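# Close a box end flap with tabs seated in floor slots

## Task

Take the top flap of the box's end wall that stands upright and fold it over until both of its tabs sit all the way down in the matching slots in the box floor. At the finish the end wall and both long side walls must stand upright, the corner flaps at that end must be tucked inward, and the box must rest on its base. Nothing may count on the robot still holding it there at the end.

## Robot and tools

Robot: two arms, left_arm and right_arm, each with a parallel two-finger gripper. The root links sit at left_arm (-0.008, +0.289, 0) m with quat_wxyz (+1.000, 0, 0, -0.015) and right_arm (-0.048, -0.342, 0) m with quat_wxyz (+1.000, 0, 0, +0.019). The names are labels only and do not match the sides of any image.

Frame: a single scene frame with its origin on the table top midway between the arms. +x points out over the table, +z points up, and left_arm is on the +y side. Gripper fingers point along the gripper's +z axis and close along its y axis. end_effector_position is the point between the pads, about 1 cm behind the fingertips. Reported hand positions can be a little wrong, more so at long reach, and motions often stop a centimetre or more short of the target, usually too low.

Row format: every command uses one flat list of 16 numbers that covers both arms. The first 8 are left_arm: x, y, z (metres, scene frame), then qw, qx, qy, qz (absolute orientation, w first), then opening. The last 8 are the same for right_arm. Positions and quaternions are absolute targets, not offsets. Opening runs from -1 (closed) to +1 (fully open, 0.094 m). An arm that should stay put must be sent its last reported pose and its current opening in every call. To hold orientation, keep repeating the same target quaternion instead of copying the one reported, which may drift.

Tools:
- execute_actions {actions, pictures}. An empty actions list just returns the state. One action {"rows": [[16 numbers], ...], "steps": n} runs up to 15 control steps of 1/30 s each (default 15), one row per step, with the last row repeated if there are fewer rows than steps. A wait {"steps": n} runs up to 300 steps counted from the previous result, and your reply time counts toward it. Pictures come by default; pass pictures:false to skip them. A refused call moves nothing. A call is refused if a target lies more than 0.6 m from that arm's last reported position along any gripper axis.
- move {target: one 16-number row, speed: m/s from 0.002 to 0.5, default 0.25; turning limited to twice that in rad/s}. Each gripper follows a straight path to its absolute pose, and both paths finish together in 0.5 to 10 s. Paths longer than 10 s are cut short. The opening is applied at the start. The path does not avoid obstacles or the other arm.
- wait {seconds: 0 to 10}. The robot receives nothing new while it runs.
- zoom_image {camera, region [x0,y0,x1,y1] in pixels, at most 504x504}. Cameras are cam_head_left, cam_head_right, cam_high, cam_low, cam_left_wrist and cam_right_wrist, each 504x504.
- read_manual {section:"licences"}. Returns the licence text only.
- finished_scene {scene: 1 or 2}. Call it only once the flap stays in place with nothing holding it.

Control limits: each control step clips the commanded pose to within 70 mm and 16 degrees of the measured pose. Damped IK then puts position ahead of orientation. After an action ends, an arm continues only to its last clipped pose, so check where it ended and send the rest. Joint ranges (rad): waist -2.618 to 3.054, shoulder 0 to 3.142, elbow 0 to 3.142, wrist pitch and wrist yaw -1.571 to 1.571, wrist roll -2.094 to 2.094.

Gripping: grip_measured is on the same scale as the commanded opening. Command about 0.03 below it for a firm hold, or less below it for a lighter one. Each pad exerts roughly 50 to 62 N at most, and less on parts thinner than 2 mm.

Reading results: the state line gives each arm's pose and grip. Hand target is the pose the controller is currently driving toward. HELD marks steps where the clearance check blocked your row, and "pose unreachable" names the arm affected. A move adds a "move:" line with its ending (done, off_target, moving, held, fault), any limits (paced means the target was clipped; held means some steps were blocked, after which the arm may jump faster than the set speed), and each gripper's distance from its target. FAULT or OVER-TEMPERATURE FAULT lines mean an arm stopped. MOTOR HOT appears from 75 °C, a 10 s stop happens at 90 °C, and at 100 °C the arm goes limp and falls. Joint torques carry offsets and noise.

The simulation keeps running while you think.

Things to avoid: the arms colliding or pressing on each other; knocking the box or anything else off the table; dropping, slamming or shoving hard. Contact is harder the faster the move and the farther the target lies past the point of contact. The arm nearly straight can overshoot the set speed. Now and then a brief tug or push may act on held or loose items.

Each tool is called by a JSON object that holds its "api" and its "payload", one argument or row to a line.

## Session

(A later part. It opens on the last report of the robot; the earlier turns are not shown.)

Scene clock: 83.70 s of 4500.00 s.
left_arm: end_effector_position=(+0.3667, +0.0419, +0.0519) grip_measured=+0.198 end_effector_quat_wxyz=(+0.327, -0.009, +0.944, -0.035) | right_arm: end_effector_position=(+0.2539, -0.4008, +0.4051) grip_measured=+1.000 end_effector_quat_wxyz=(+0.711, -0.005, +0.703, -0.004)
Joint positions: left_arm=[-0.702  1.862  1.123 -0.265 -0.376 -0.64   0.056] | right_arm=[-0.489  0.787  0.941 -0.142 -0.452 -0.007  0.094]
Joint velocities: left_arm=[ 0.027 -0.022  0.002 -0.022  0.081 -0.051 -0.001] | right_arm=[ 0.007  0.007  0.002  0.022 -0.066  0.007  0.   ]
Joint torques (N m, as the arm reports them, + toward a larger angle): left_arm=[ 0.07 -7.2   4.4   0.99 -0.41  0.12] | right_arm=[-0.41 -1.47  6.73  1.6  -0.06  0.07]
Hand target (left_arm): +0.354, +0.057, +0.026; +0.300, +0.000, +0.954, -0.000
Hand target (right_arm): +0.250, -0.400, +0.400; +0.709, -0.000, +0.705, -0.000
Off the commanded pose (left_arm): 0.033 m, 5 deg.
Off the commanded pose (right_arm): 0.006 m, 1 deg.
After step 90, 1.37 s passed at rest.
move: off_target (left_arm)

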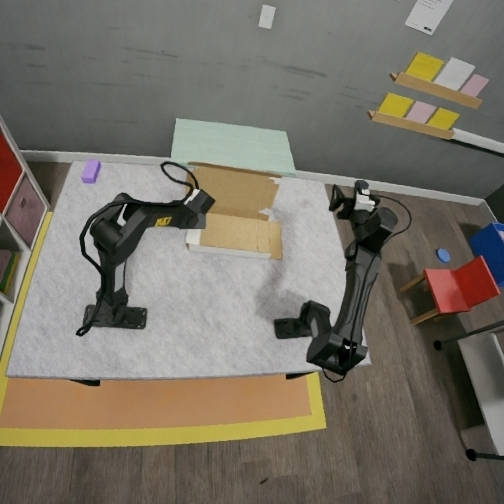

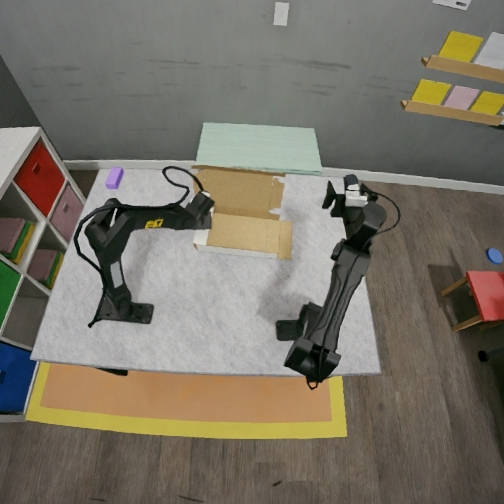

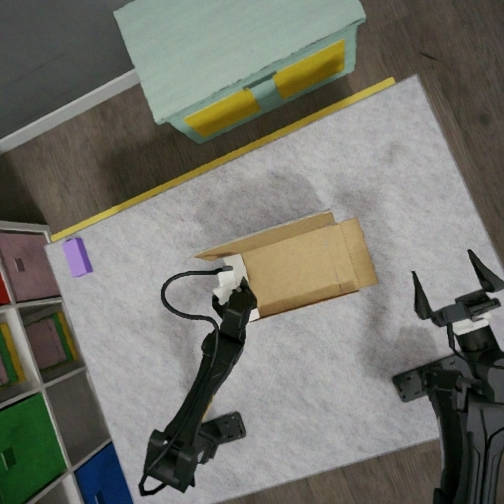

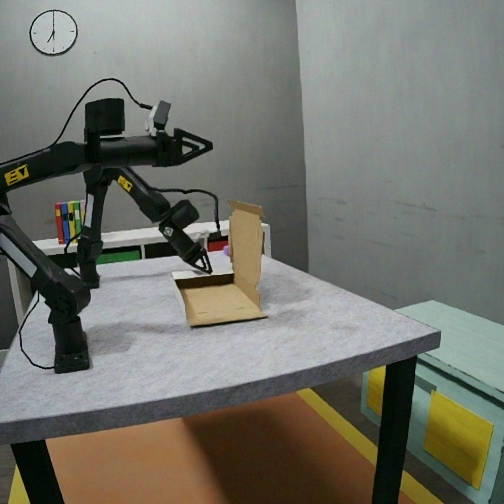

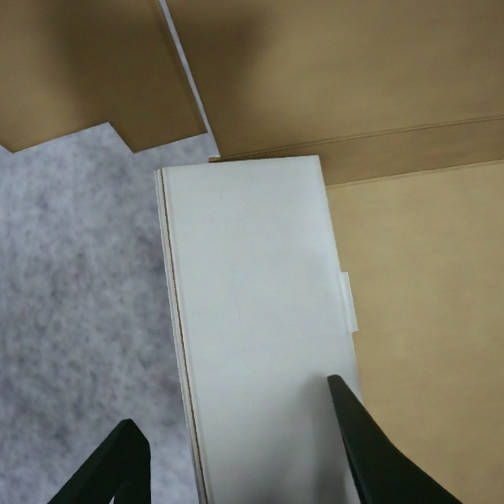

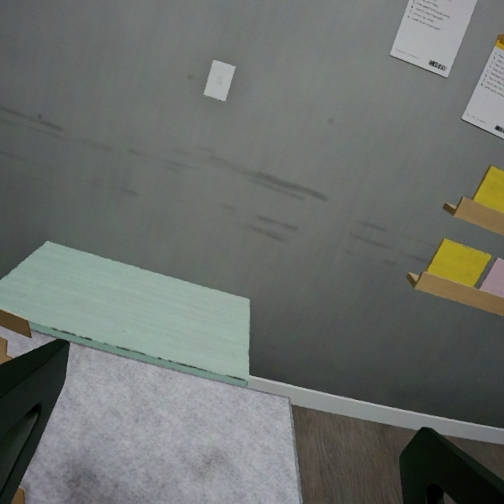

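{"api": "move", "payload": {
  "target": [0.345,0.068,0.0,0.3,0,0.954,0,0.2,0.25,-0.4,0.4,0.709,0,0.705,0,1],
  "speed": 0.03
}}

{"api": "zoom_image", "payload": {
  "camera": "cam_low",
  "region": [150,200,270,320]
}}

Scene clock: 90.63 s of 4500.00 s.
left_arm: end_effector_position=(+0.3676, +0.0408, +0.0406) grip_measured=+0.198 end_effector_quat_wxyz=(+0.352, -0.016, +0.934, -0.059) | right_arm: end_effector_position=(+0.2539, -0.4008, +0.4051) grip_measured=+1.000 end_effector_quat_wxyz=(+0.711, -0.005, +0.703, -0.004)
Joint positions: left_arm=[-0.702  1.862  1.025 -0.093 -0.375 -0.64   0.056] | right_arm=[-0.489  0.787  0.941 -0.142 -0.452 -0.007  0.094]
Joint velocities: left_arm=[-0.022  0.027 -0.022 -0.007 -0.037 -0.022  0.001] | right_arm=[ 0.022 -0.002 -0.002 -0.037  0.022  0.007  0.   ]
Joint torques (N m, as the arm reports them, + toward a larger angle): left_arm=[ 0.58 -6.75  3.17  0.64 -0.34  0.19] | right_arm=[-0.42 -1.48  6.74  1.59 -0.06  0.07]
Hand target (left_arm): +0.345, +0.068, +0.003; +0.300, +0.000, +0.954, -0.001
Hand target (right_arm): +0.250, -0.400, +0.400; +0.709, -0.000, +0.705, -0.000
Off the commanded pose (left_arm): 0.054 m, 9 deg.
Off the commanded pose (right_arm): 0.006 m, 1 deg.
After step 90, 1.63 s passed at rest.
move: off_target (left_arm)

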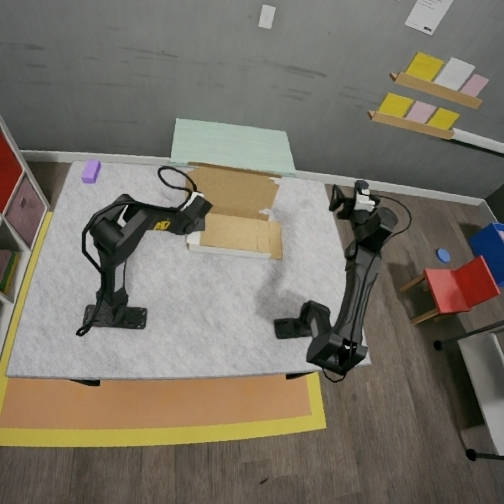

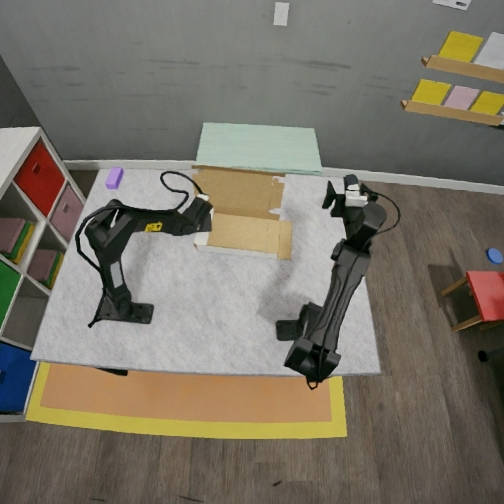

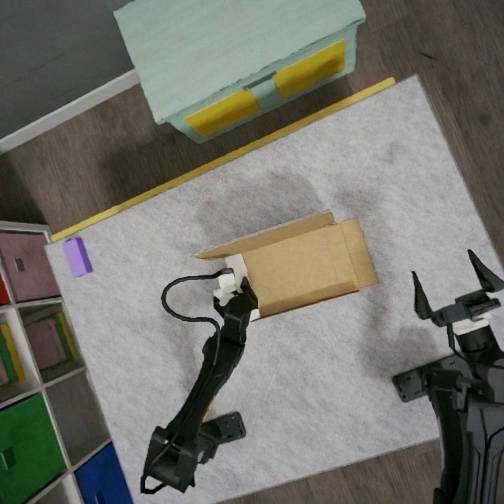

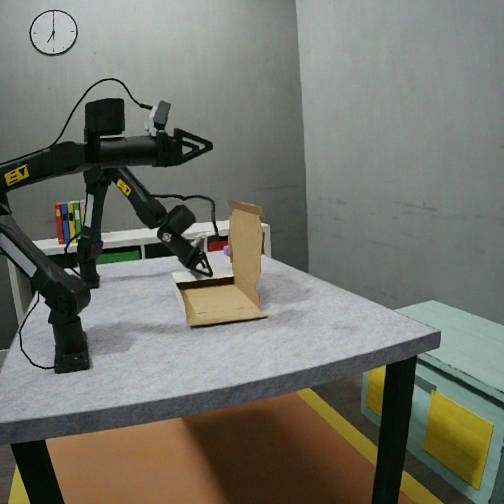

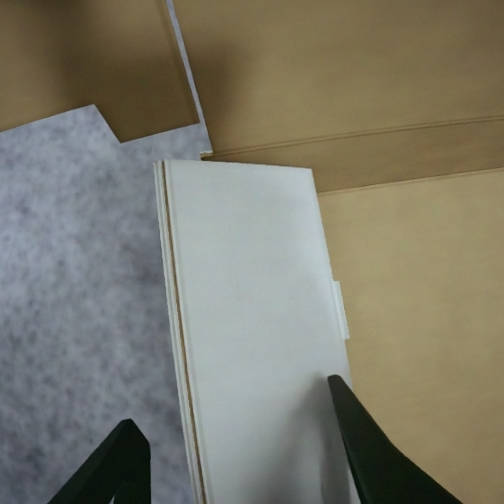

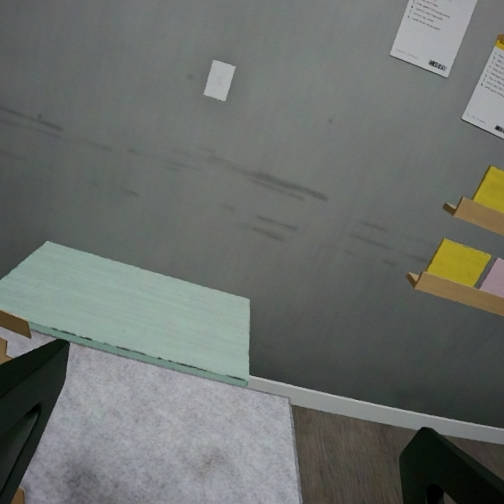

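Region (150, 200, 270, 320) of cam_low's 504x504 image, scaled by 4.200, with more detail than that image has.

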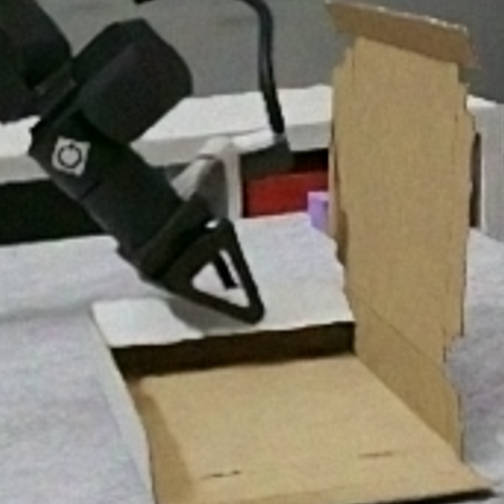

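{"api": "move", "payload": {
  "target": [0.36,0.045,0.11,0.3,0,0.954,0,0.2,0.25,-0.4,0.4,0.709,0,0.705,0,1]
}}

{"api": "move", "payload": {
  "target": [0.362,0.022,0.09,0,0.707,-0.707,0,0.5,0.25,-0.4,0.4,0.709,0,0.705,0,1]
}}

{"api": "move", "payload": {
  "target": [0.362,0.022,0.02,0,0.707,-0.707,0,0.5,0.25,-0.4,0.4,0.709,0,0.705,0,1],
  "speed": 0.05
}}

Scene clock: 99.37 s of 4500.00 s.
left_arm: end_effector_position=(+0.3598, +0.0458, +0.1079) grip_measured=+0.198 end_effector_quat_wxyz=(+0.300, +0.001, +0.954, -0.009) | right_arm: end_effector_position=(+0.2539, -0.4008, +0.4051) grip_measured=+1.000 end_effector_quat_wxyz=(+0.711, -0.005, +0.703, -0.004)
Joint positions: left_arm=[-0.707  1.802  1.323 -0.604 -0.38  -0.639  0.056] | right_arm=[-0.489  0.787  0.941 -0.142 -0.452 -0.007  0.094]
Joint velocities: left_arm=[ 0.027  0.007  0.002 -0.066 -0.051 -0.095 -0.   ] | right_arm=[ 0.002 -0.007  0.007  0.051  0.022  0.022  0.   ]
Joint torques (N m, as the arm reports them, + toward a larger angle): left_arm=[-0.75 -8.15 10.21  0.9  -0.42 -0.04] | right_arm=[-0.42 -1.48  6.74  1.6  -0.06  0.07]
Hand target (left_arm): +0.361, +0.044, +0.110; +0.300, -0.000, +0.954, -0.000
Hand target (right_arm): +0.250, -0.400, +0.400; +0.709, -0.000, +0.705, -0.000
Off the commanded pose (left_arm): 0.002 m, 1 deg.
Off the commanded pose (right_arm): 0.006 m, 1 deg.
After step 90, 4.53 s passed at rest.
move: done

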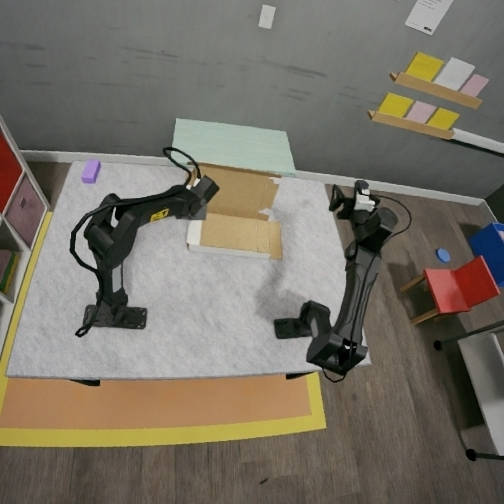

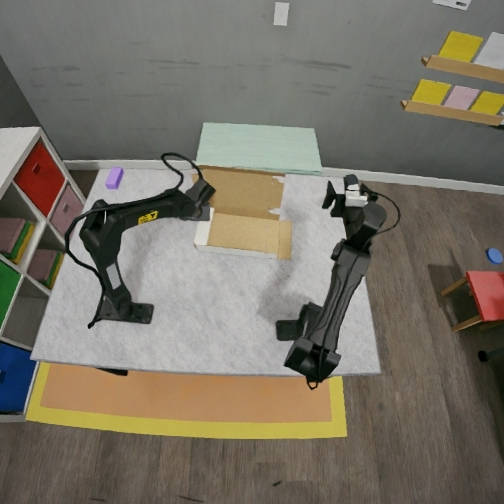

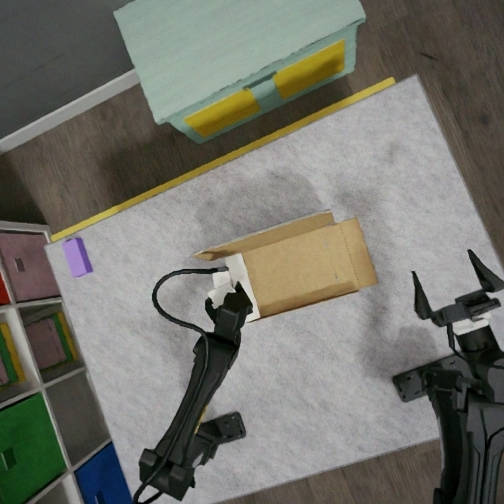

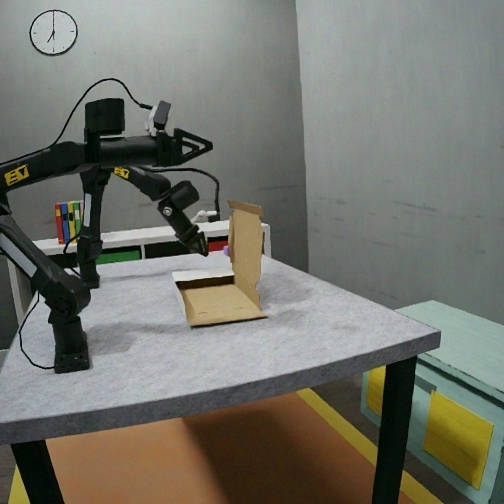

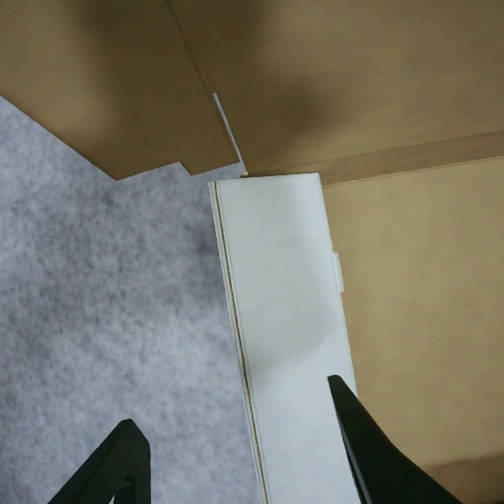

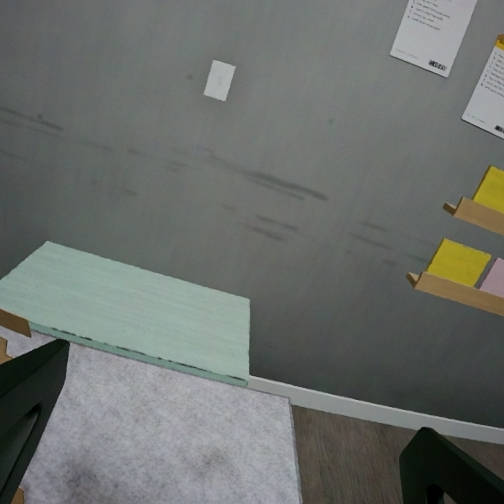

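Scene clock: 103.20 s of 4500.00 s.
left_arm: end_effector_position=(+0.3636, +0.0203, +0.0886) grip_measured=+0.498 end_effector_quat_wxyz=(+0.011, +0.670, -0.742, +0.017) | right_arm: end_effector_position=(+0.2539, -0.4008, +0.4051) grip_measured=+1.000 end_effector_quat_wxyz=(+0.711, -0.005, +0.703, -0.004)
Joint positions: left_arm=[-0.588  2.327  2.191 -1.406  0.029 -2.085  0.07 ] | right_arm=[-0.489  0.787  0.941 -0.142 -0.452 -0.007  0.094]
Joint velocities: left_arm=[ 0.002 -0.012  0.037 -0.007  0.037 -0.066  0.   ] | right_arm=[-0.012 -0.012 -0.012  0.022 -0.007 -0.037  0.   ]
Joint torques (N m, as the arm reports them, + toward a larger angle): left_arm=[  0.23 -12.07   9.23   0.18   0.08  -0.02] | right_arm=[-0.42 -1.48  6.73  1.6  -0.05  0.07]
Hand target (left_arm): +0.362, +0.023, +0.088; -0.016, -0.675, +0.738, -0.007
Hand target (right_arm): +0.250, -0.400, +0.400; +0.709, -0.000, +0.705, -0.000
Off the commanded pose (left_arm): 0.003 m, 6 deg.
Off the commanded pose (right_arm): 0.006 m, 1 deg.
joint sent to its limit (left arm) — the command would take joint 6 (wrist roll) past its lower limit, so that joint was sent only as far as its limit.
move: off_target (left_arm)

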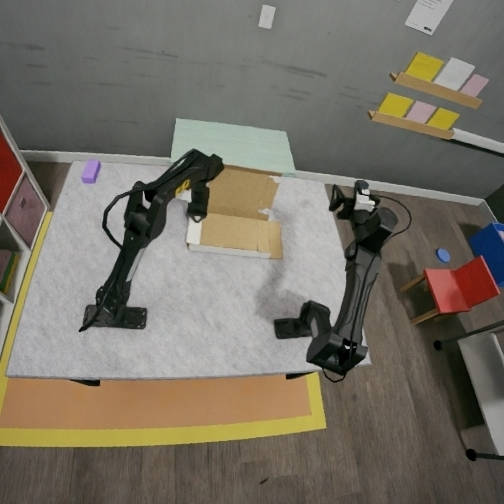

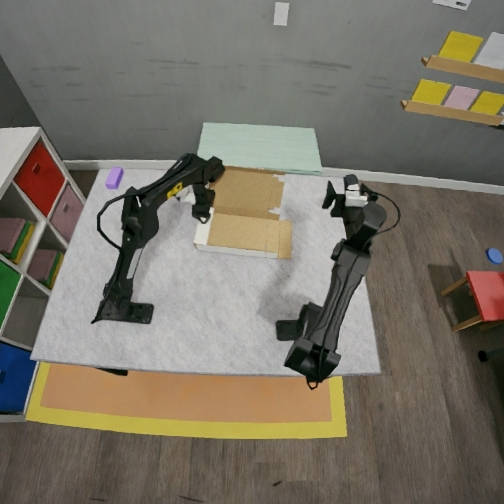

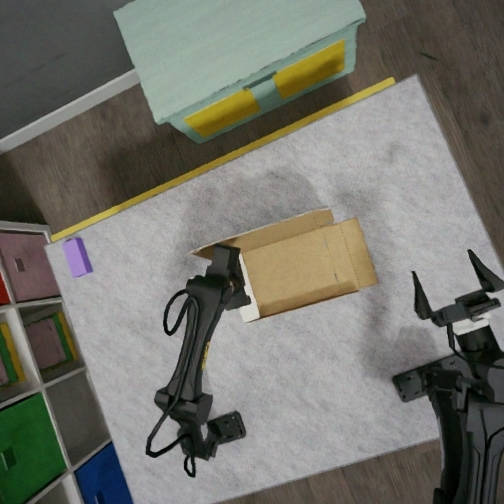

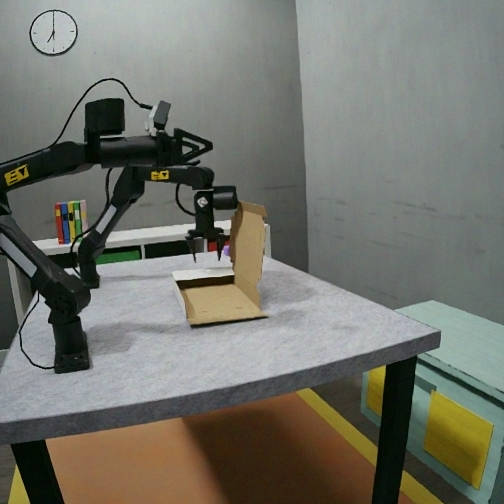

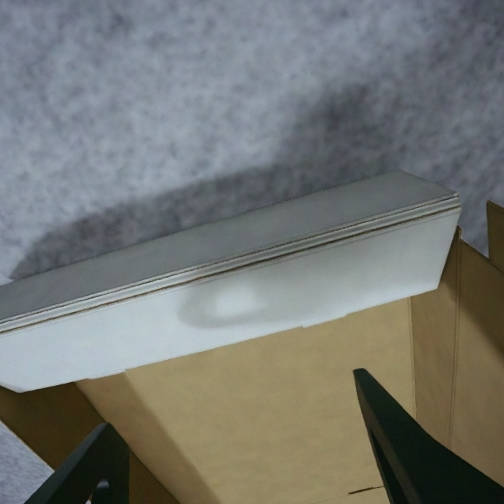

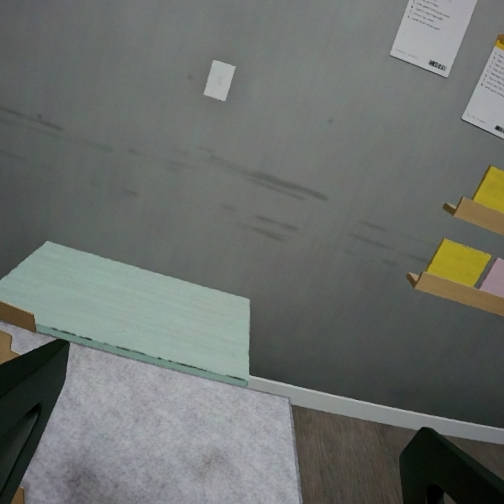

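Scene clock: 104.97 s of 4500.00 s.
left_arm: end_effector_position=(+0.3642, +0.0149, +0.0434) grip_measured=+0.498 end_effector_quat_wxyz=(+0.021, +0.670, -0.742, +0.025) | right_arm: end_effector_position=(+0.2539, -0.4008, +0.4051) grip_measured=+1.000 end_effector_quat_wxyz=(+0.711, -0.005, +0.703, -0.004)
Joint positions: left_arm=[-0.588  2.327  2.01  -1.214  0.051 -2.086  0.07 ] | right_arm=[-0.489  0.787  0.941 -0.142 -0.452 -0.007  0.094]
Joint velocities: left_arm=[ 0.017 -0.027 -0.017 -0.022 -0.051  0.007 -0.   ] | right_arm=[-0.027  0.002  0.002 -0.037  0.037 -0.037  0.   ]
Joint torques (N m, as the arm reports them, + toward a larger angle): left_arm=[  0.32 -11.07   3.9    0.6   -0.21  -0.06] | right_arm=[-0.42 -1.47  6.73  1.6  -0.06  0.07]
Hand target (left_arm): +0.361, +0.023, +0.021; -0.017, -0.675, +0.738, -0.001
Hand target (right_arm): +0.250, -0.400, +0.400; +0.709, -0.000, +0.705, -0.000
Off the commanded pose (left_arm): 0.025 m, 7 deg.
Off the commanded pose (right_arm): 0.006 m, 1 deg.
joint sent to its limit (left arm) — the command would take joint 6 (wrist roll) past its lower limit, so that joint was sent only as far as its limit.
move: off_target (left_arm)

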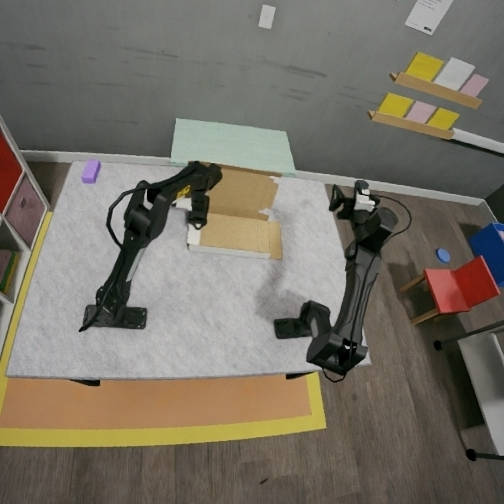

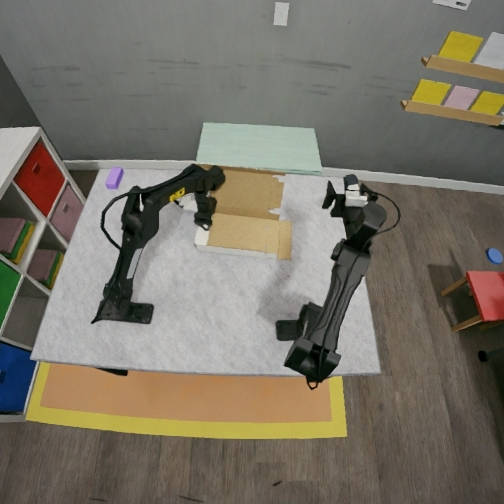

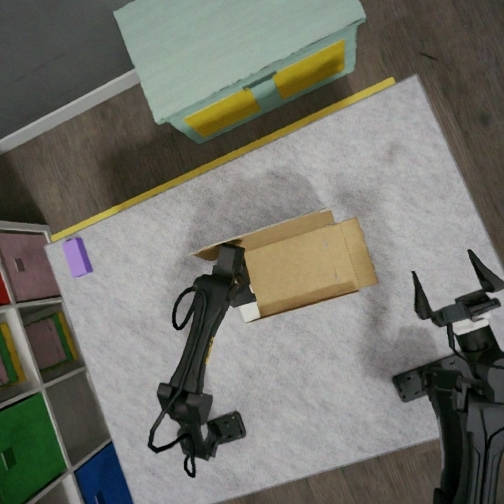

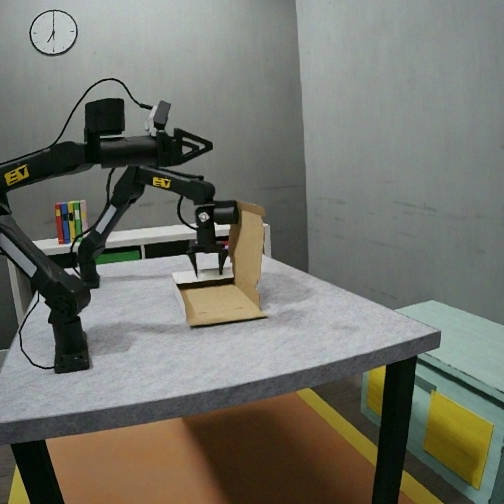

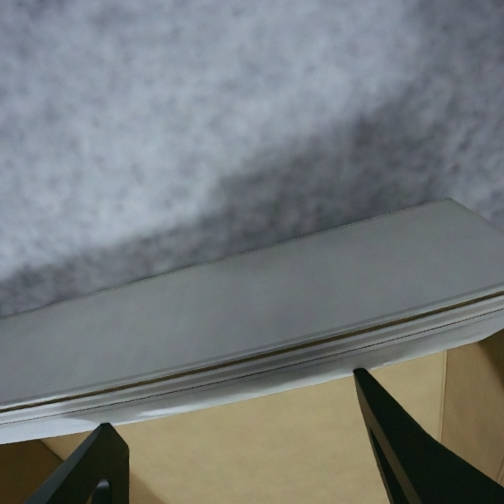

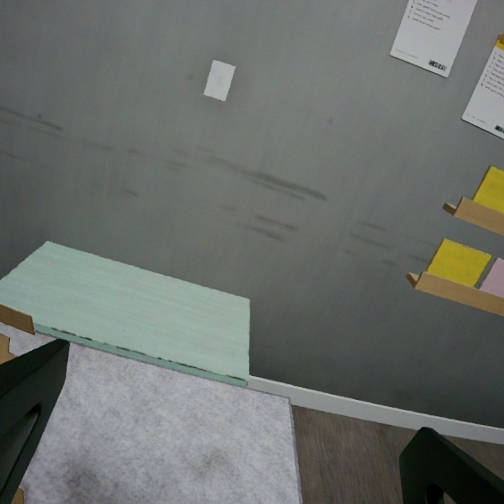

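{"api": "zoom_image", "payload": {
  "camera": "cam_low",
  "region": [150,180,290,320]
}}

{"api": "zoom_image", "payload": {
  "camera": "cam_head_right",
  "region": [170,160,270,260]
}}

Region (150, 180, 290, 320) of cam_low's 504x504 image, scaled by 3.600, with more detail than that image has.

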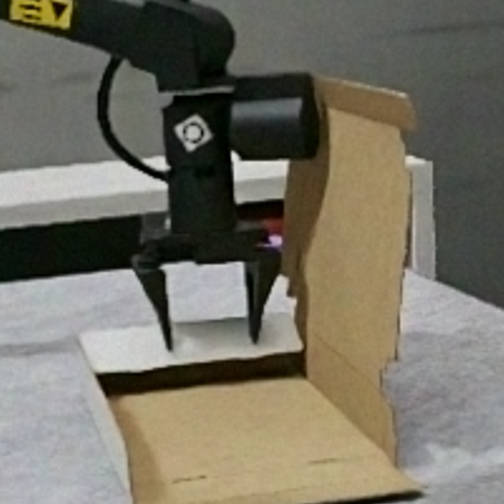

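Region (170, 160, 270, 260) of cam_head_right's 504x504 image, scaled by 5.040, with more detail than that image has.

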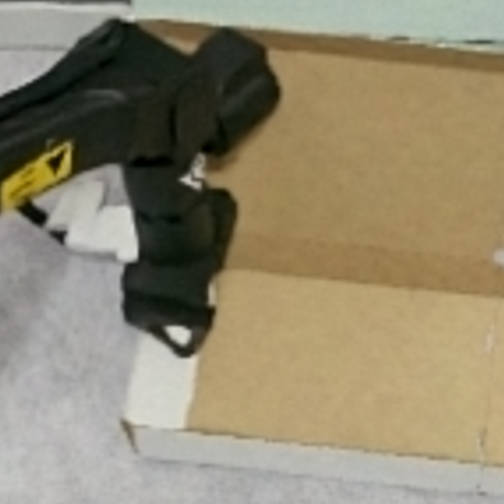

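{"api": "move", "payload": {
  "target": [0.352,0.012,-0.015,0,0.707,-0.707,0,0.5,0.25,-0.4,0.4,0.709,0,0.705,0,1],
  "speed": 0.04
}}

{"api": "zoom_image", "payload": {
  "camera": "cam_low",
  "region": [150,180,290,320]
}}

Scene clock: 115.17 s of 4500.00 s.
left_arm: end_effector_position=(+0.3600, +0.0058, +0.0097) grip_measured=+0.498 end_effector_quat_wxyz=(+0.025, +0.665, -0.746, +0.030) | right_arm: end_effector_position=(+0.2539, -0.4008, +0.4051) grip_measured=+1.000 end_effector_quat_wxyz=(+0.711, -0.005, +0.703, -0.004)
Joint positions: left_arm=[-0.605  2.348  1.912 -1.085  0.062 -2.091  0.07 ] | right_arm=[-0.489  0.787  0.941 -0.142 -0.452 -0.007  0.094]
Joint velocities: left_arm=[ 0.012 -0.022  0.002 -0.007 -0.081  0.007 -0.001] | right_arm=[-0.007  0.007 -0.002 -0.037  0.022 -0.037  0.   ]
Joint torques (N m, as the arm reports them, + toward a larger angle): left_arm=[ -0.45 -10.89   3.73   0.59  -0.16   0.04] | right_arm=[-0.42 -1.47  6.73  1.59 -0.06  0.07]
Hand target (left_arm): +0.351, +0.013, -0.014; -0.022, -0.665, +0.747, -0.002
Hand target (right_arm): +0.250, -0.400, +0.400; +0.709, -0.000, +0.705, -0.000
Off the commanded pose (left_arm): 0.027 m, 8 deg.
Off the commanded pose (right_arm): 0.006 m, 1 deg.
joint sent to its limit (left arm) — the command would take joint 6 (wrist roll) past its lower limit, so that joint was sent only as far as its limit.
After step 90, 5.43 s passed at rest.
move: off_target (left_arm)

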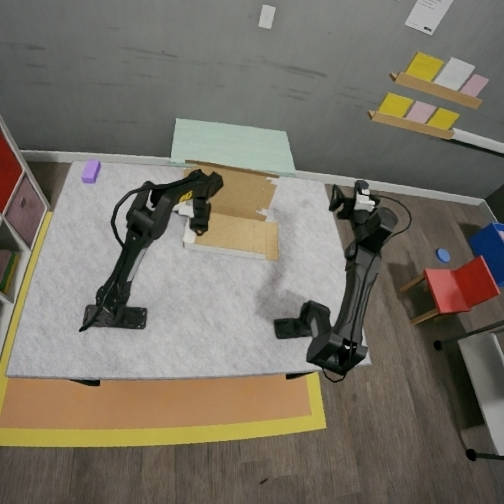

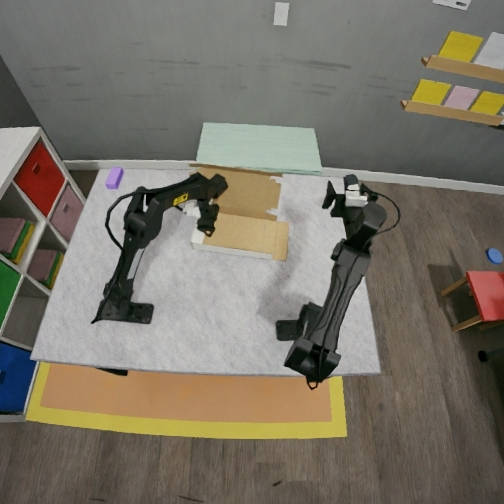

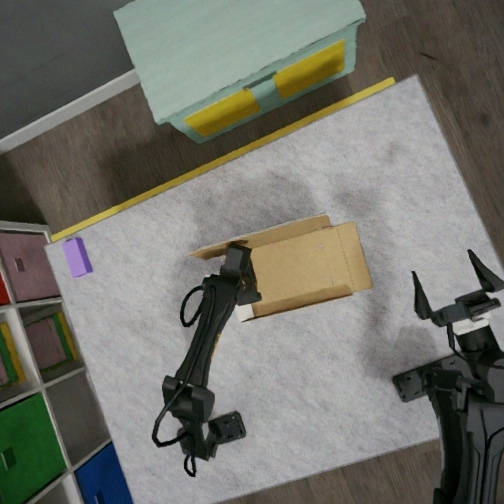

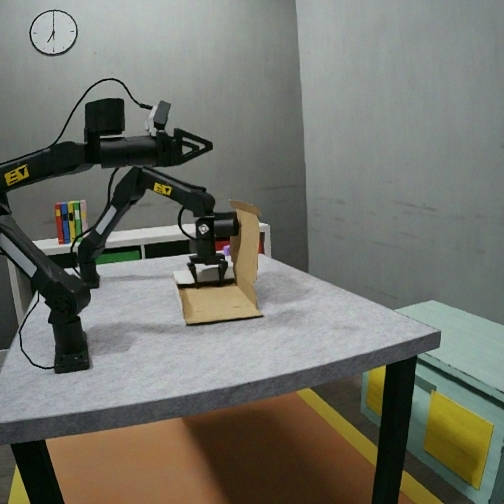

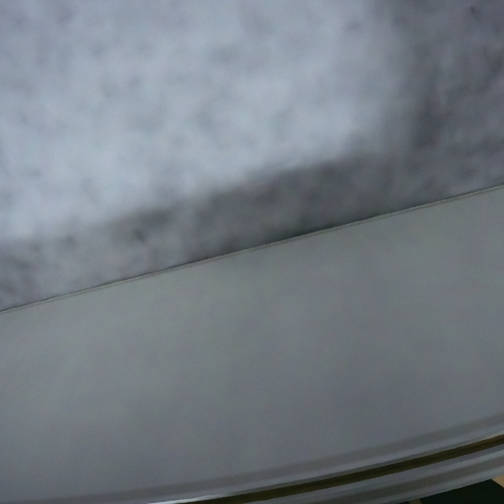

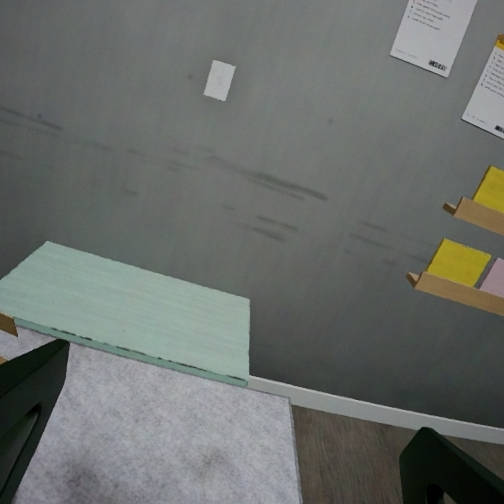

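Region (150, 180, 290, 320) of cam_low's 504x504 image, scaled by 3.600, with more detail than that image has.

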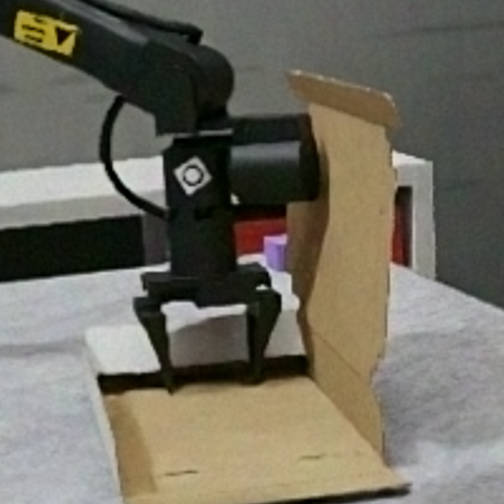

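{"api": "move", "payload": {
  "target": [0.355,0.0,0.1,0,0.707,-0.707,0,0.5,0.36,-0.13,0.12,0.174,0,0.985,0,-1]
}}

{"api": "move", "payload": {
  "target": [0.355,0.04,0.09,0,0.707,-0.707,0,0.5,0.36,-0.13,-0.005,0.174,0,0.985,0,-1],
  "speed": 0.1
}}

Scene clock: 122.60 s of 4500.00 s.
left_arm: end_effector_position=(+0.3586, -0.0011, +0.1006) grip_measured=+0.498 end_effector_quat_wxyz=(-0.027, -0.660, +0.750, -0.020) | right_arm: end_effector_position=(+0.3624, -0.1347, +0.1042) grip_measured=-0.981 end_effector_quat_wxyz=(+0.166, -0.006, +0.986, +0.001)
Joint positions: left_arm=[-0.618  2.395  2.358 -1.505  0.062 -2.091  0.07 ] | right_arm=[ 0.491  2.028  1.726 -0.977  0.163  0.493  0.001]
Joint velocities: left_arm=[ 0.007 -0.007  0.017  0.022 -0.022 -0.037 -0.001] | right_arm=[ 0.022  0.007 -0.002 -0.051 -0.037 -0.051  0.   ]
Joint torques (N m, as the arm reports them, + toward a larger angle): left_arm=[ -0.67 -12.45   9.39   0.19  -0.09   0.01] | right_arm=[  0.78 -12.09  11.37   0.48   0.01   0.06]
Hand target (left_arm): +0.356, -0.000, +0.100; -0.024, -0.659, +0.752, -0.008
Hand target (right_arm): +0.364, -0.128, +0.115; +0.174, -0.005, +0.985, +0.010
Off the commanded pose (left_arm): 0.004 m, 8 deg.
Off the commanded pose (right_arm): 0.017 m, 1 deg.
joint sent to its limit (left arm) — the command would take joint 6 (wrist roll) past its lower limit, so that joint was sent only as far as its limit.
After step 90, 1.33 s passed at rest.
move: off_target (left_arm, right_arm)

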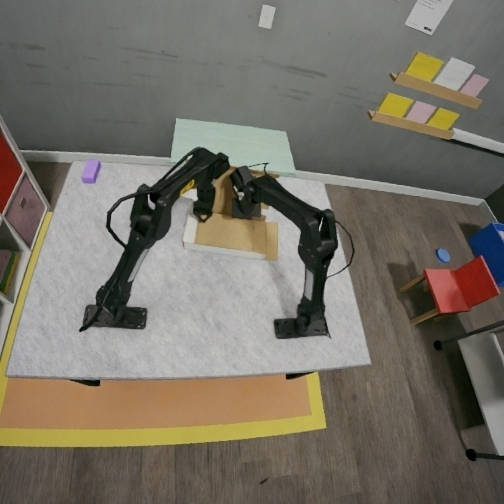

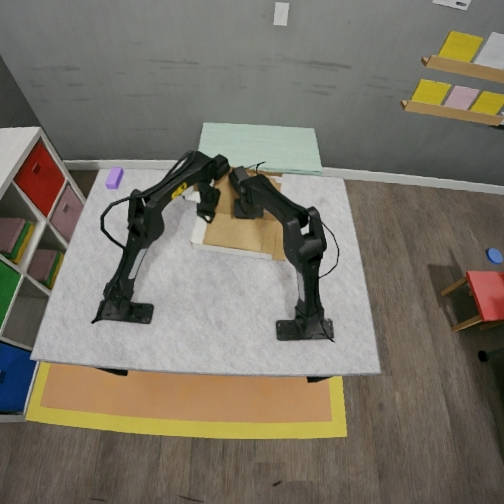

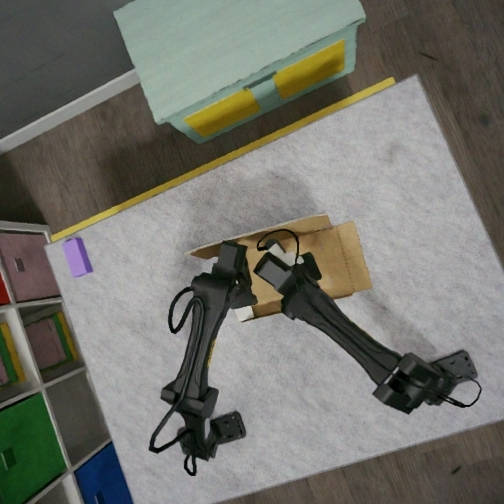

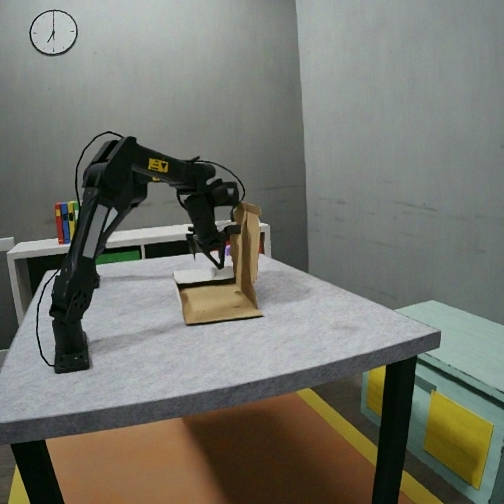

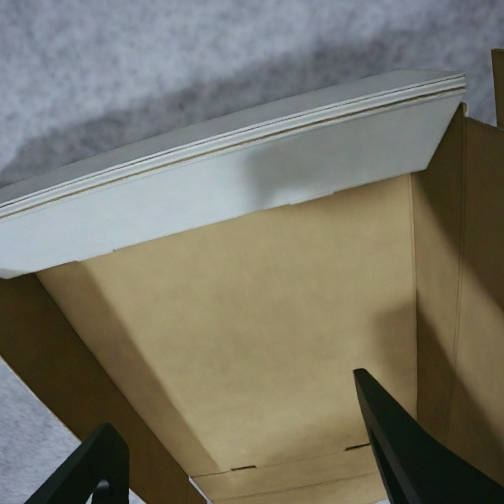

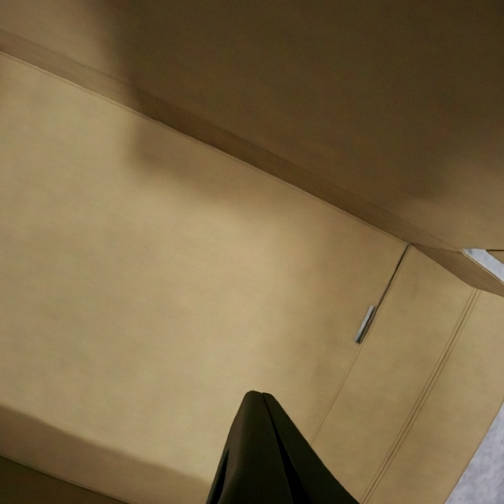

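Scene clock: 124.23 s of 4500.00 s.
left_arm: end_effector_position=(+0.3542, +0.0347, +0.0899) grip_measured=+0.498 end_effector_quat_wxyz=(+0.023, +0.680, -0.733, +0.002) | right_arm: end_effector_position=(+0.3683, -0.1308, +0.0147) grip_measured=-0.982 end_effector_quat_wxyz=(+0.189, +0.002, +0.982, +0.005)
Joint positions: left_arm=[-0.567  2.286  2.126 -1.417  0.045 -2.091  0.07 ] | right_arm=[ 0.499  2.101  1.455 -0.589  0.182  0.51   0.001]
Joint velocities: left_arm=[-0.012 -0.012 -0.022  0.022 -0.037 -0.051  0.001] | right_arm=[-0.002 -0.017 -0.012  0.022 -0.007 -0.022  0.   ]
Joint torques (N m, as the arm reports them, + toward a larger angle): left_arm=[  0.47 -14.07   5.24   0.42  -0.19   0.01] | right_arm=[ 0.91 -9.69  4.9   0.88  0.05  0.07]
Hand target (left_arm): +0.356, +0.040, +0.090; +0.014, +0.683, -0.730, +0.001
Hand target (right_arm): +0.359, -0.130, -0.005; +0.174, -0.000, +0.985, -0.000
Off the commanded pose (left_arm): 0.005 m, 5 deg.
Off the commanded pose (right_arm): 0.021 m, 2 deg.
joint sent to its limit (left arm) — the command would take joint 6 (wrist roll) past its lower limit, so that joint was sent only as far as its limit.
move: off_target (left_arm, right_arm)

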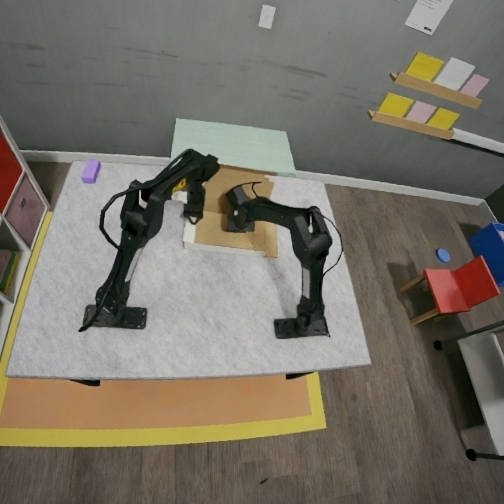

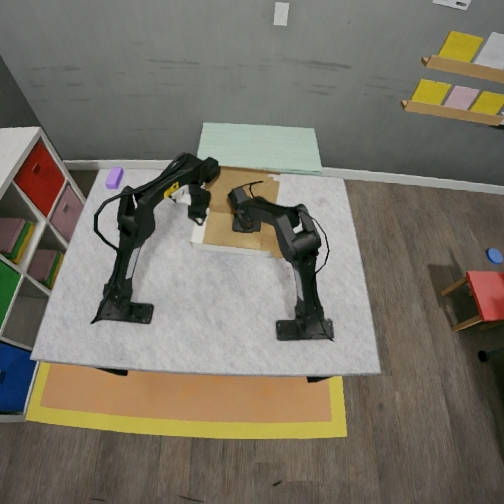

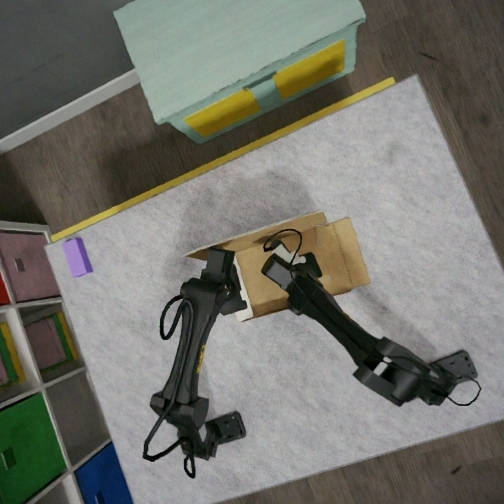

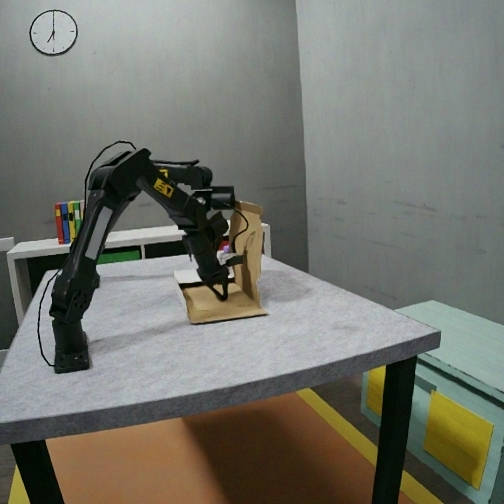

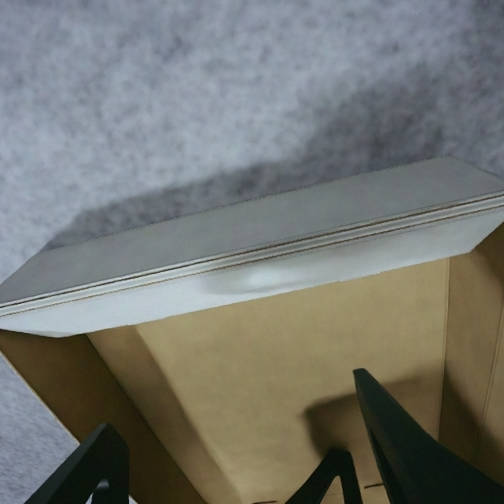

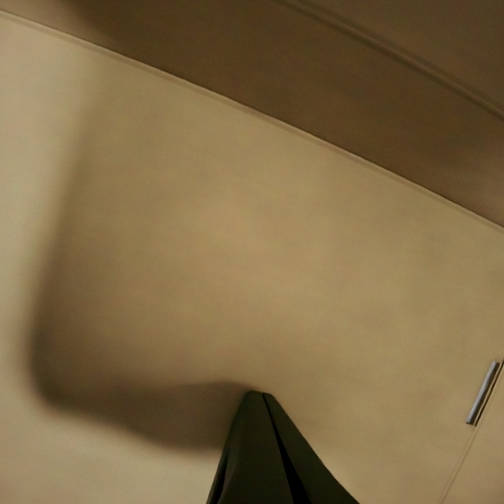

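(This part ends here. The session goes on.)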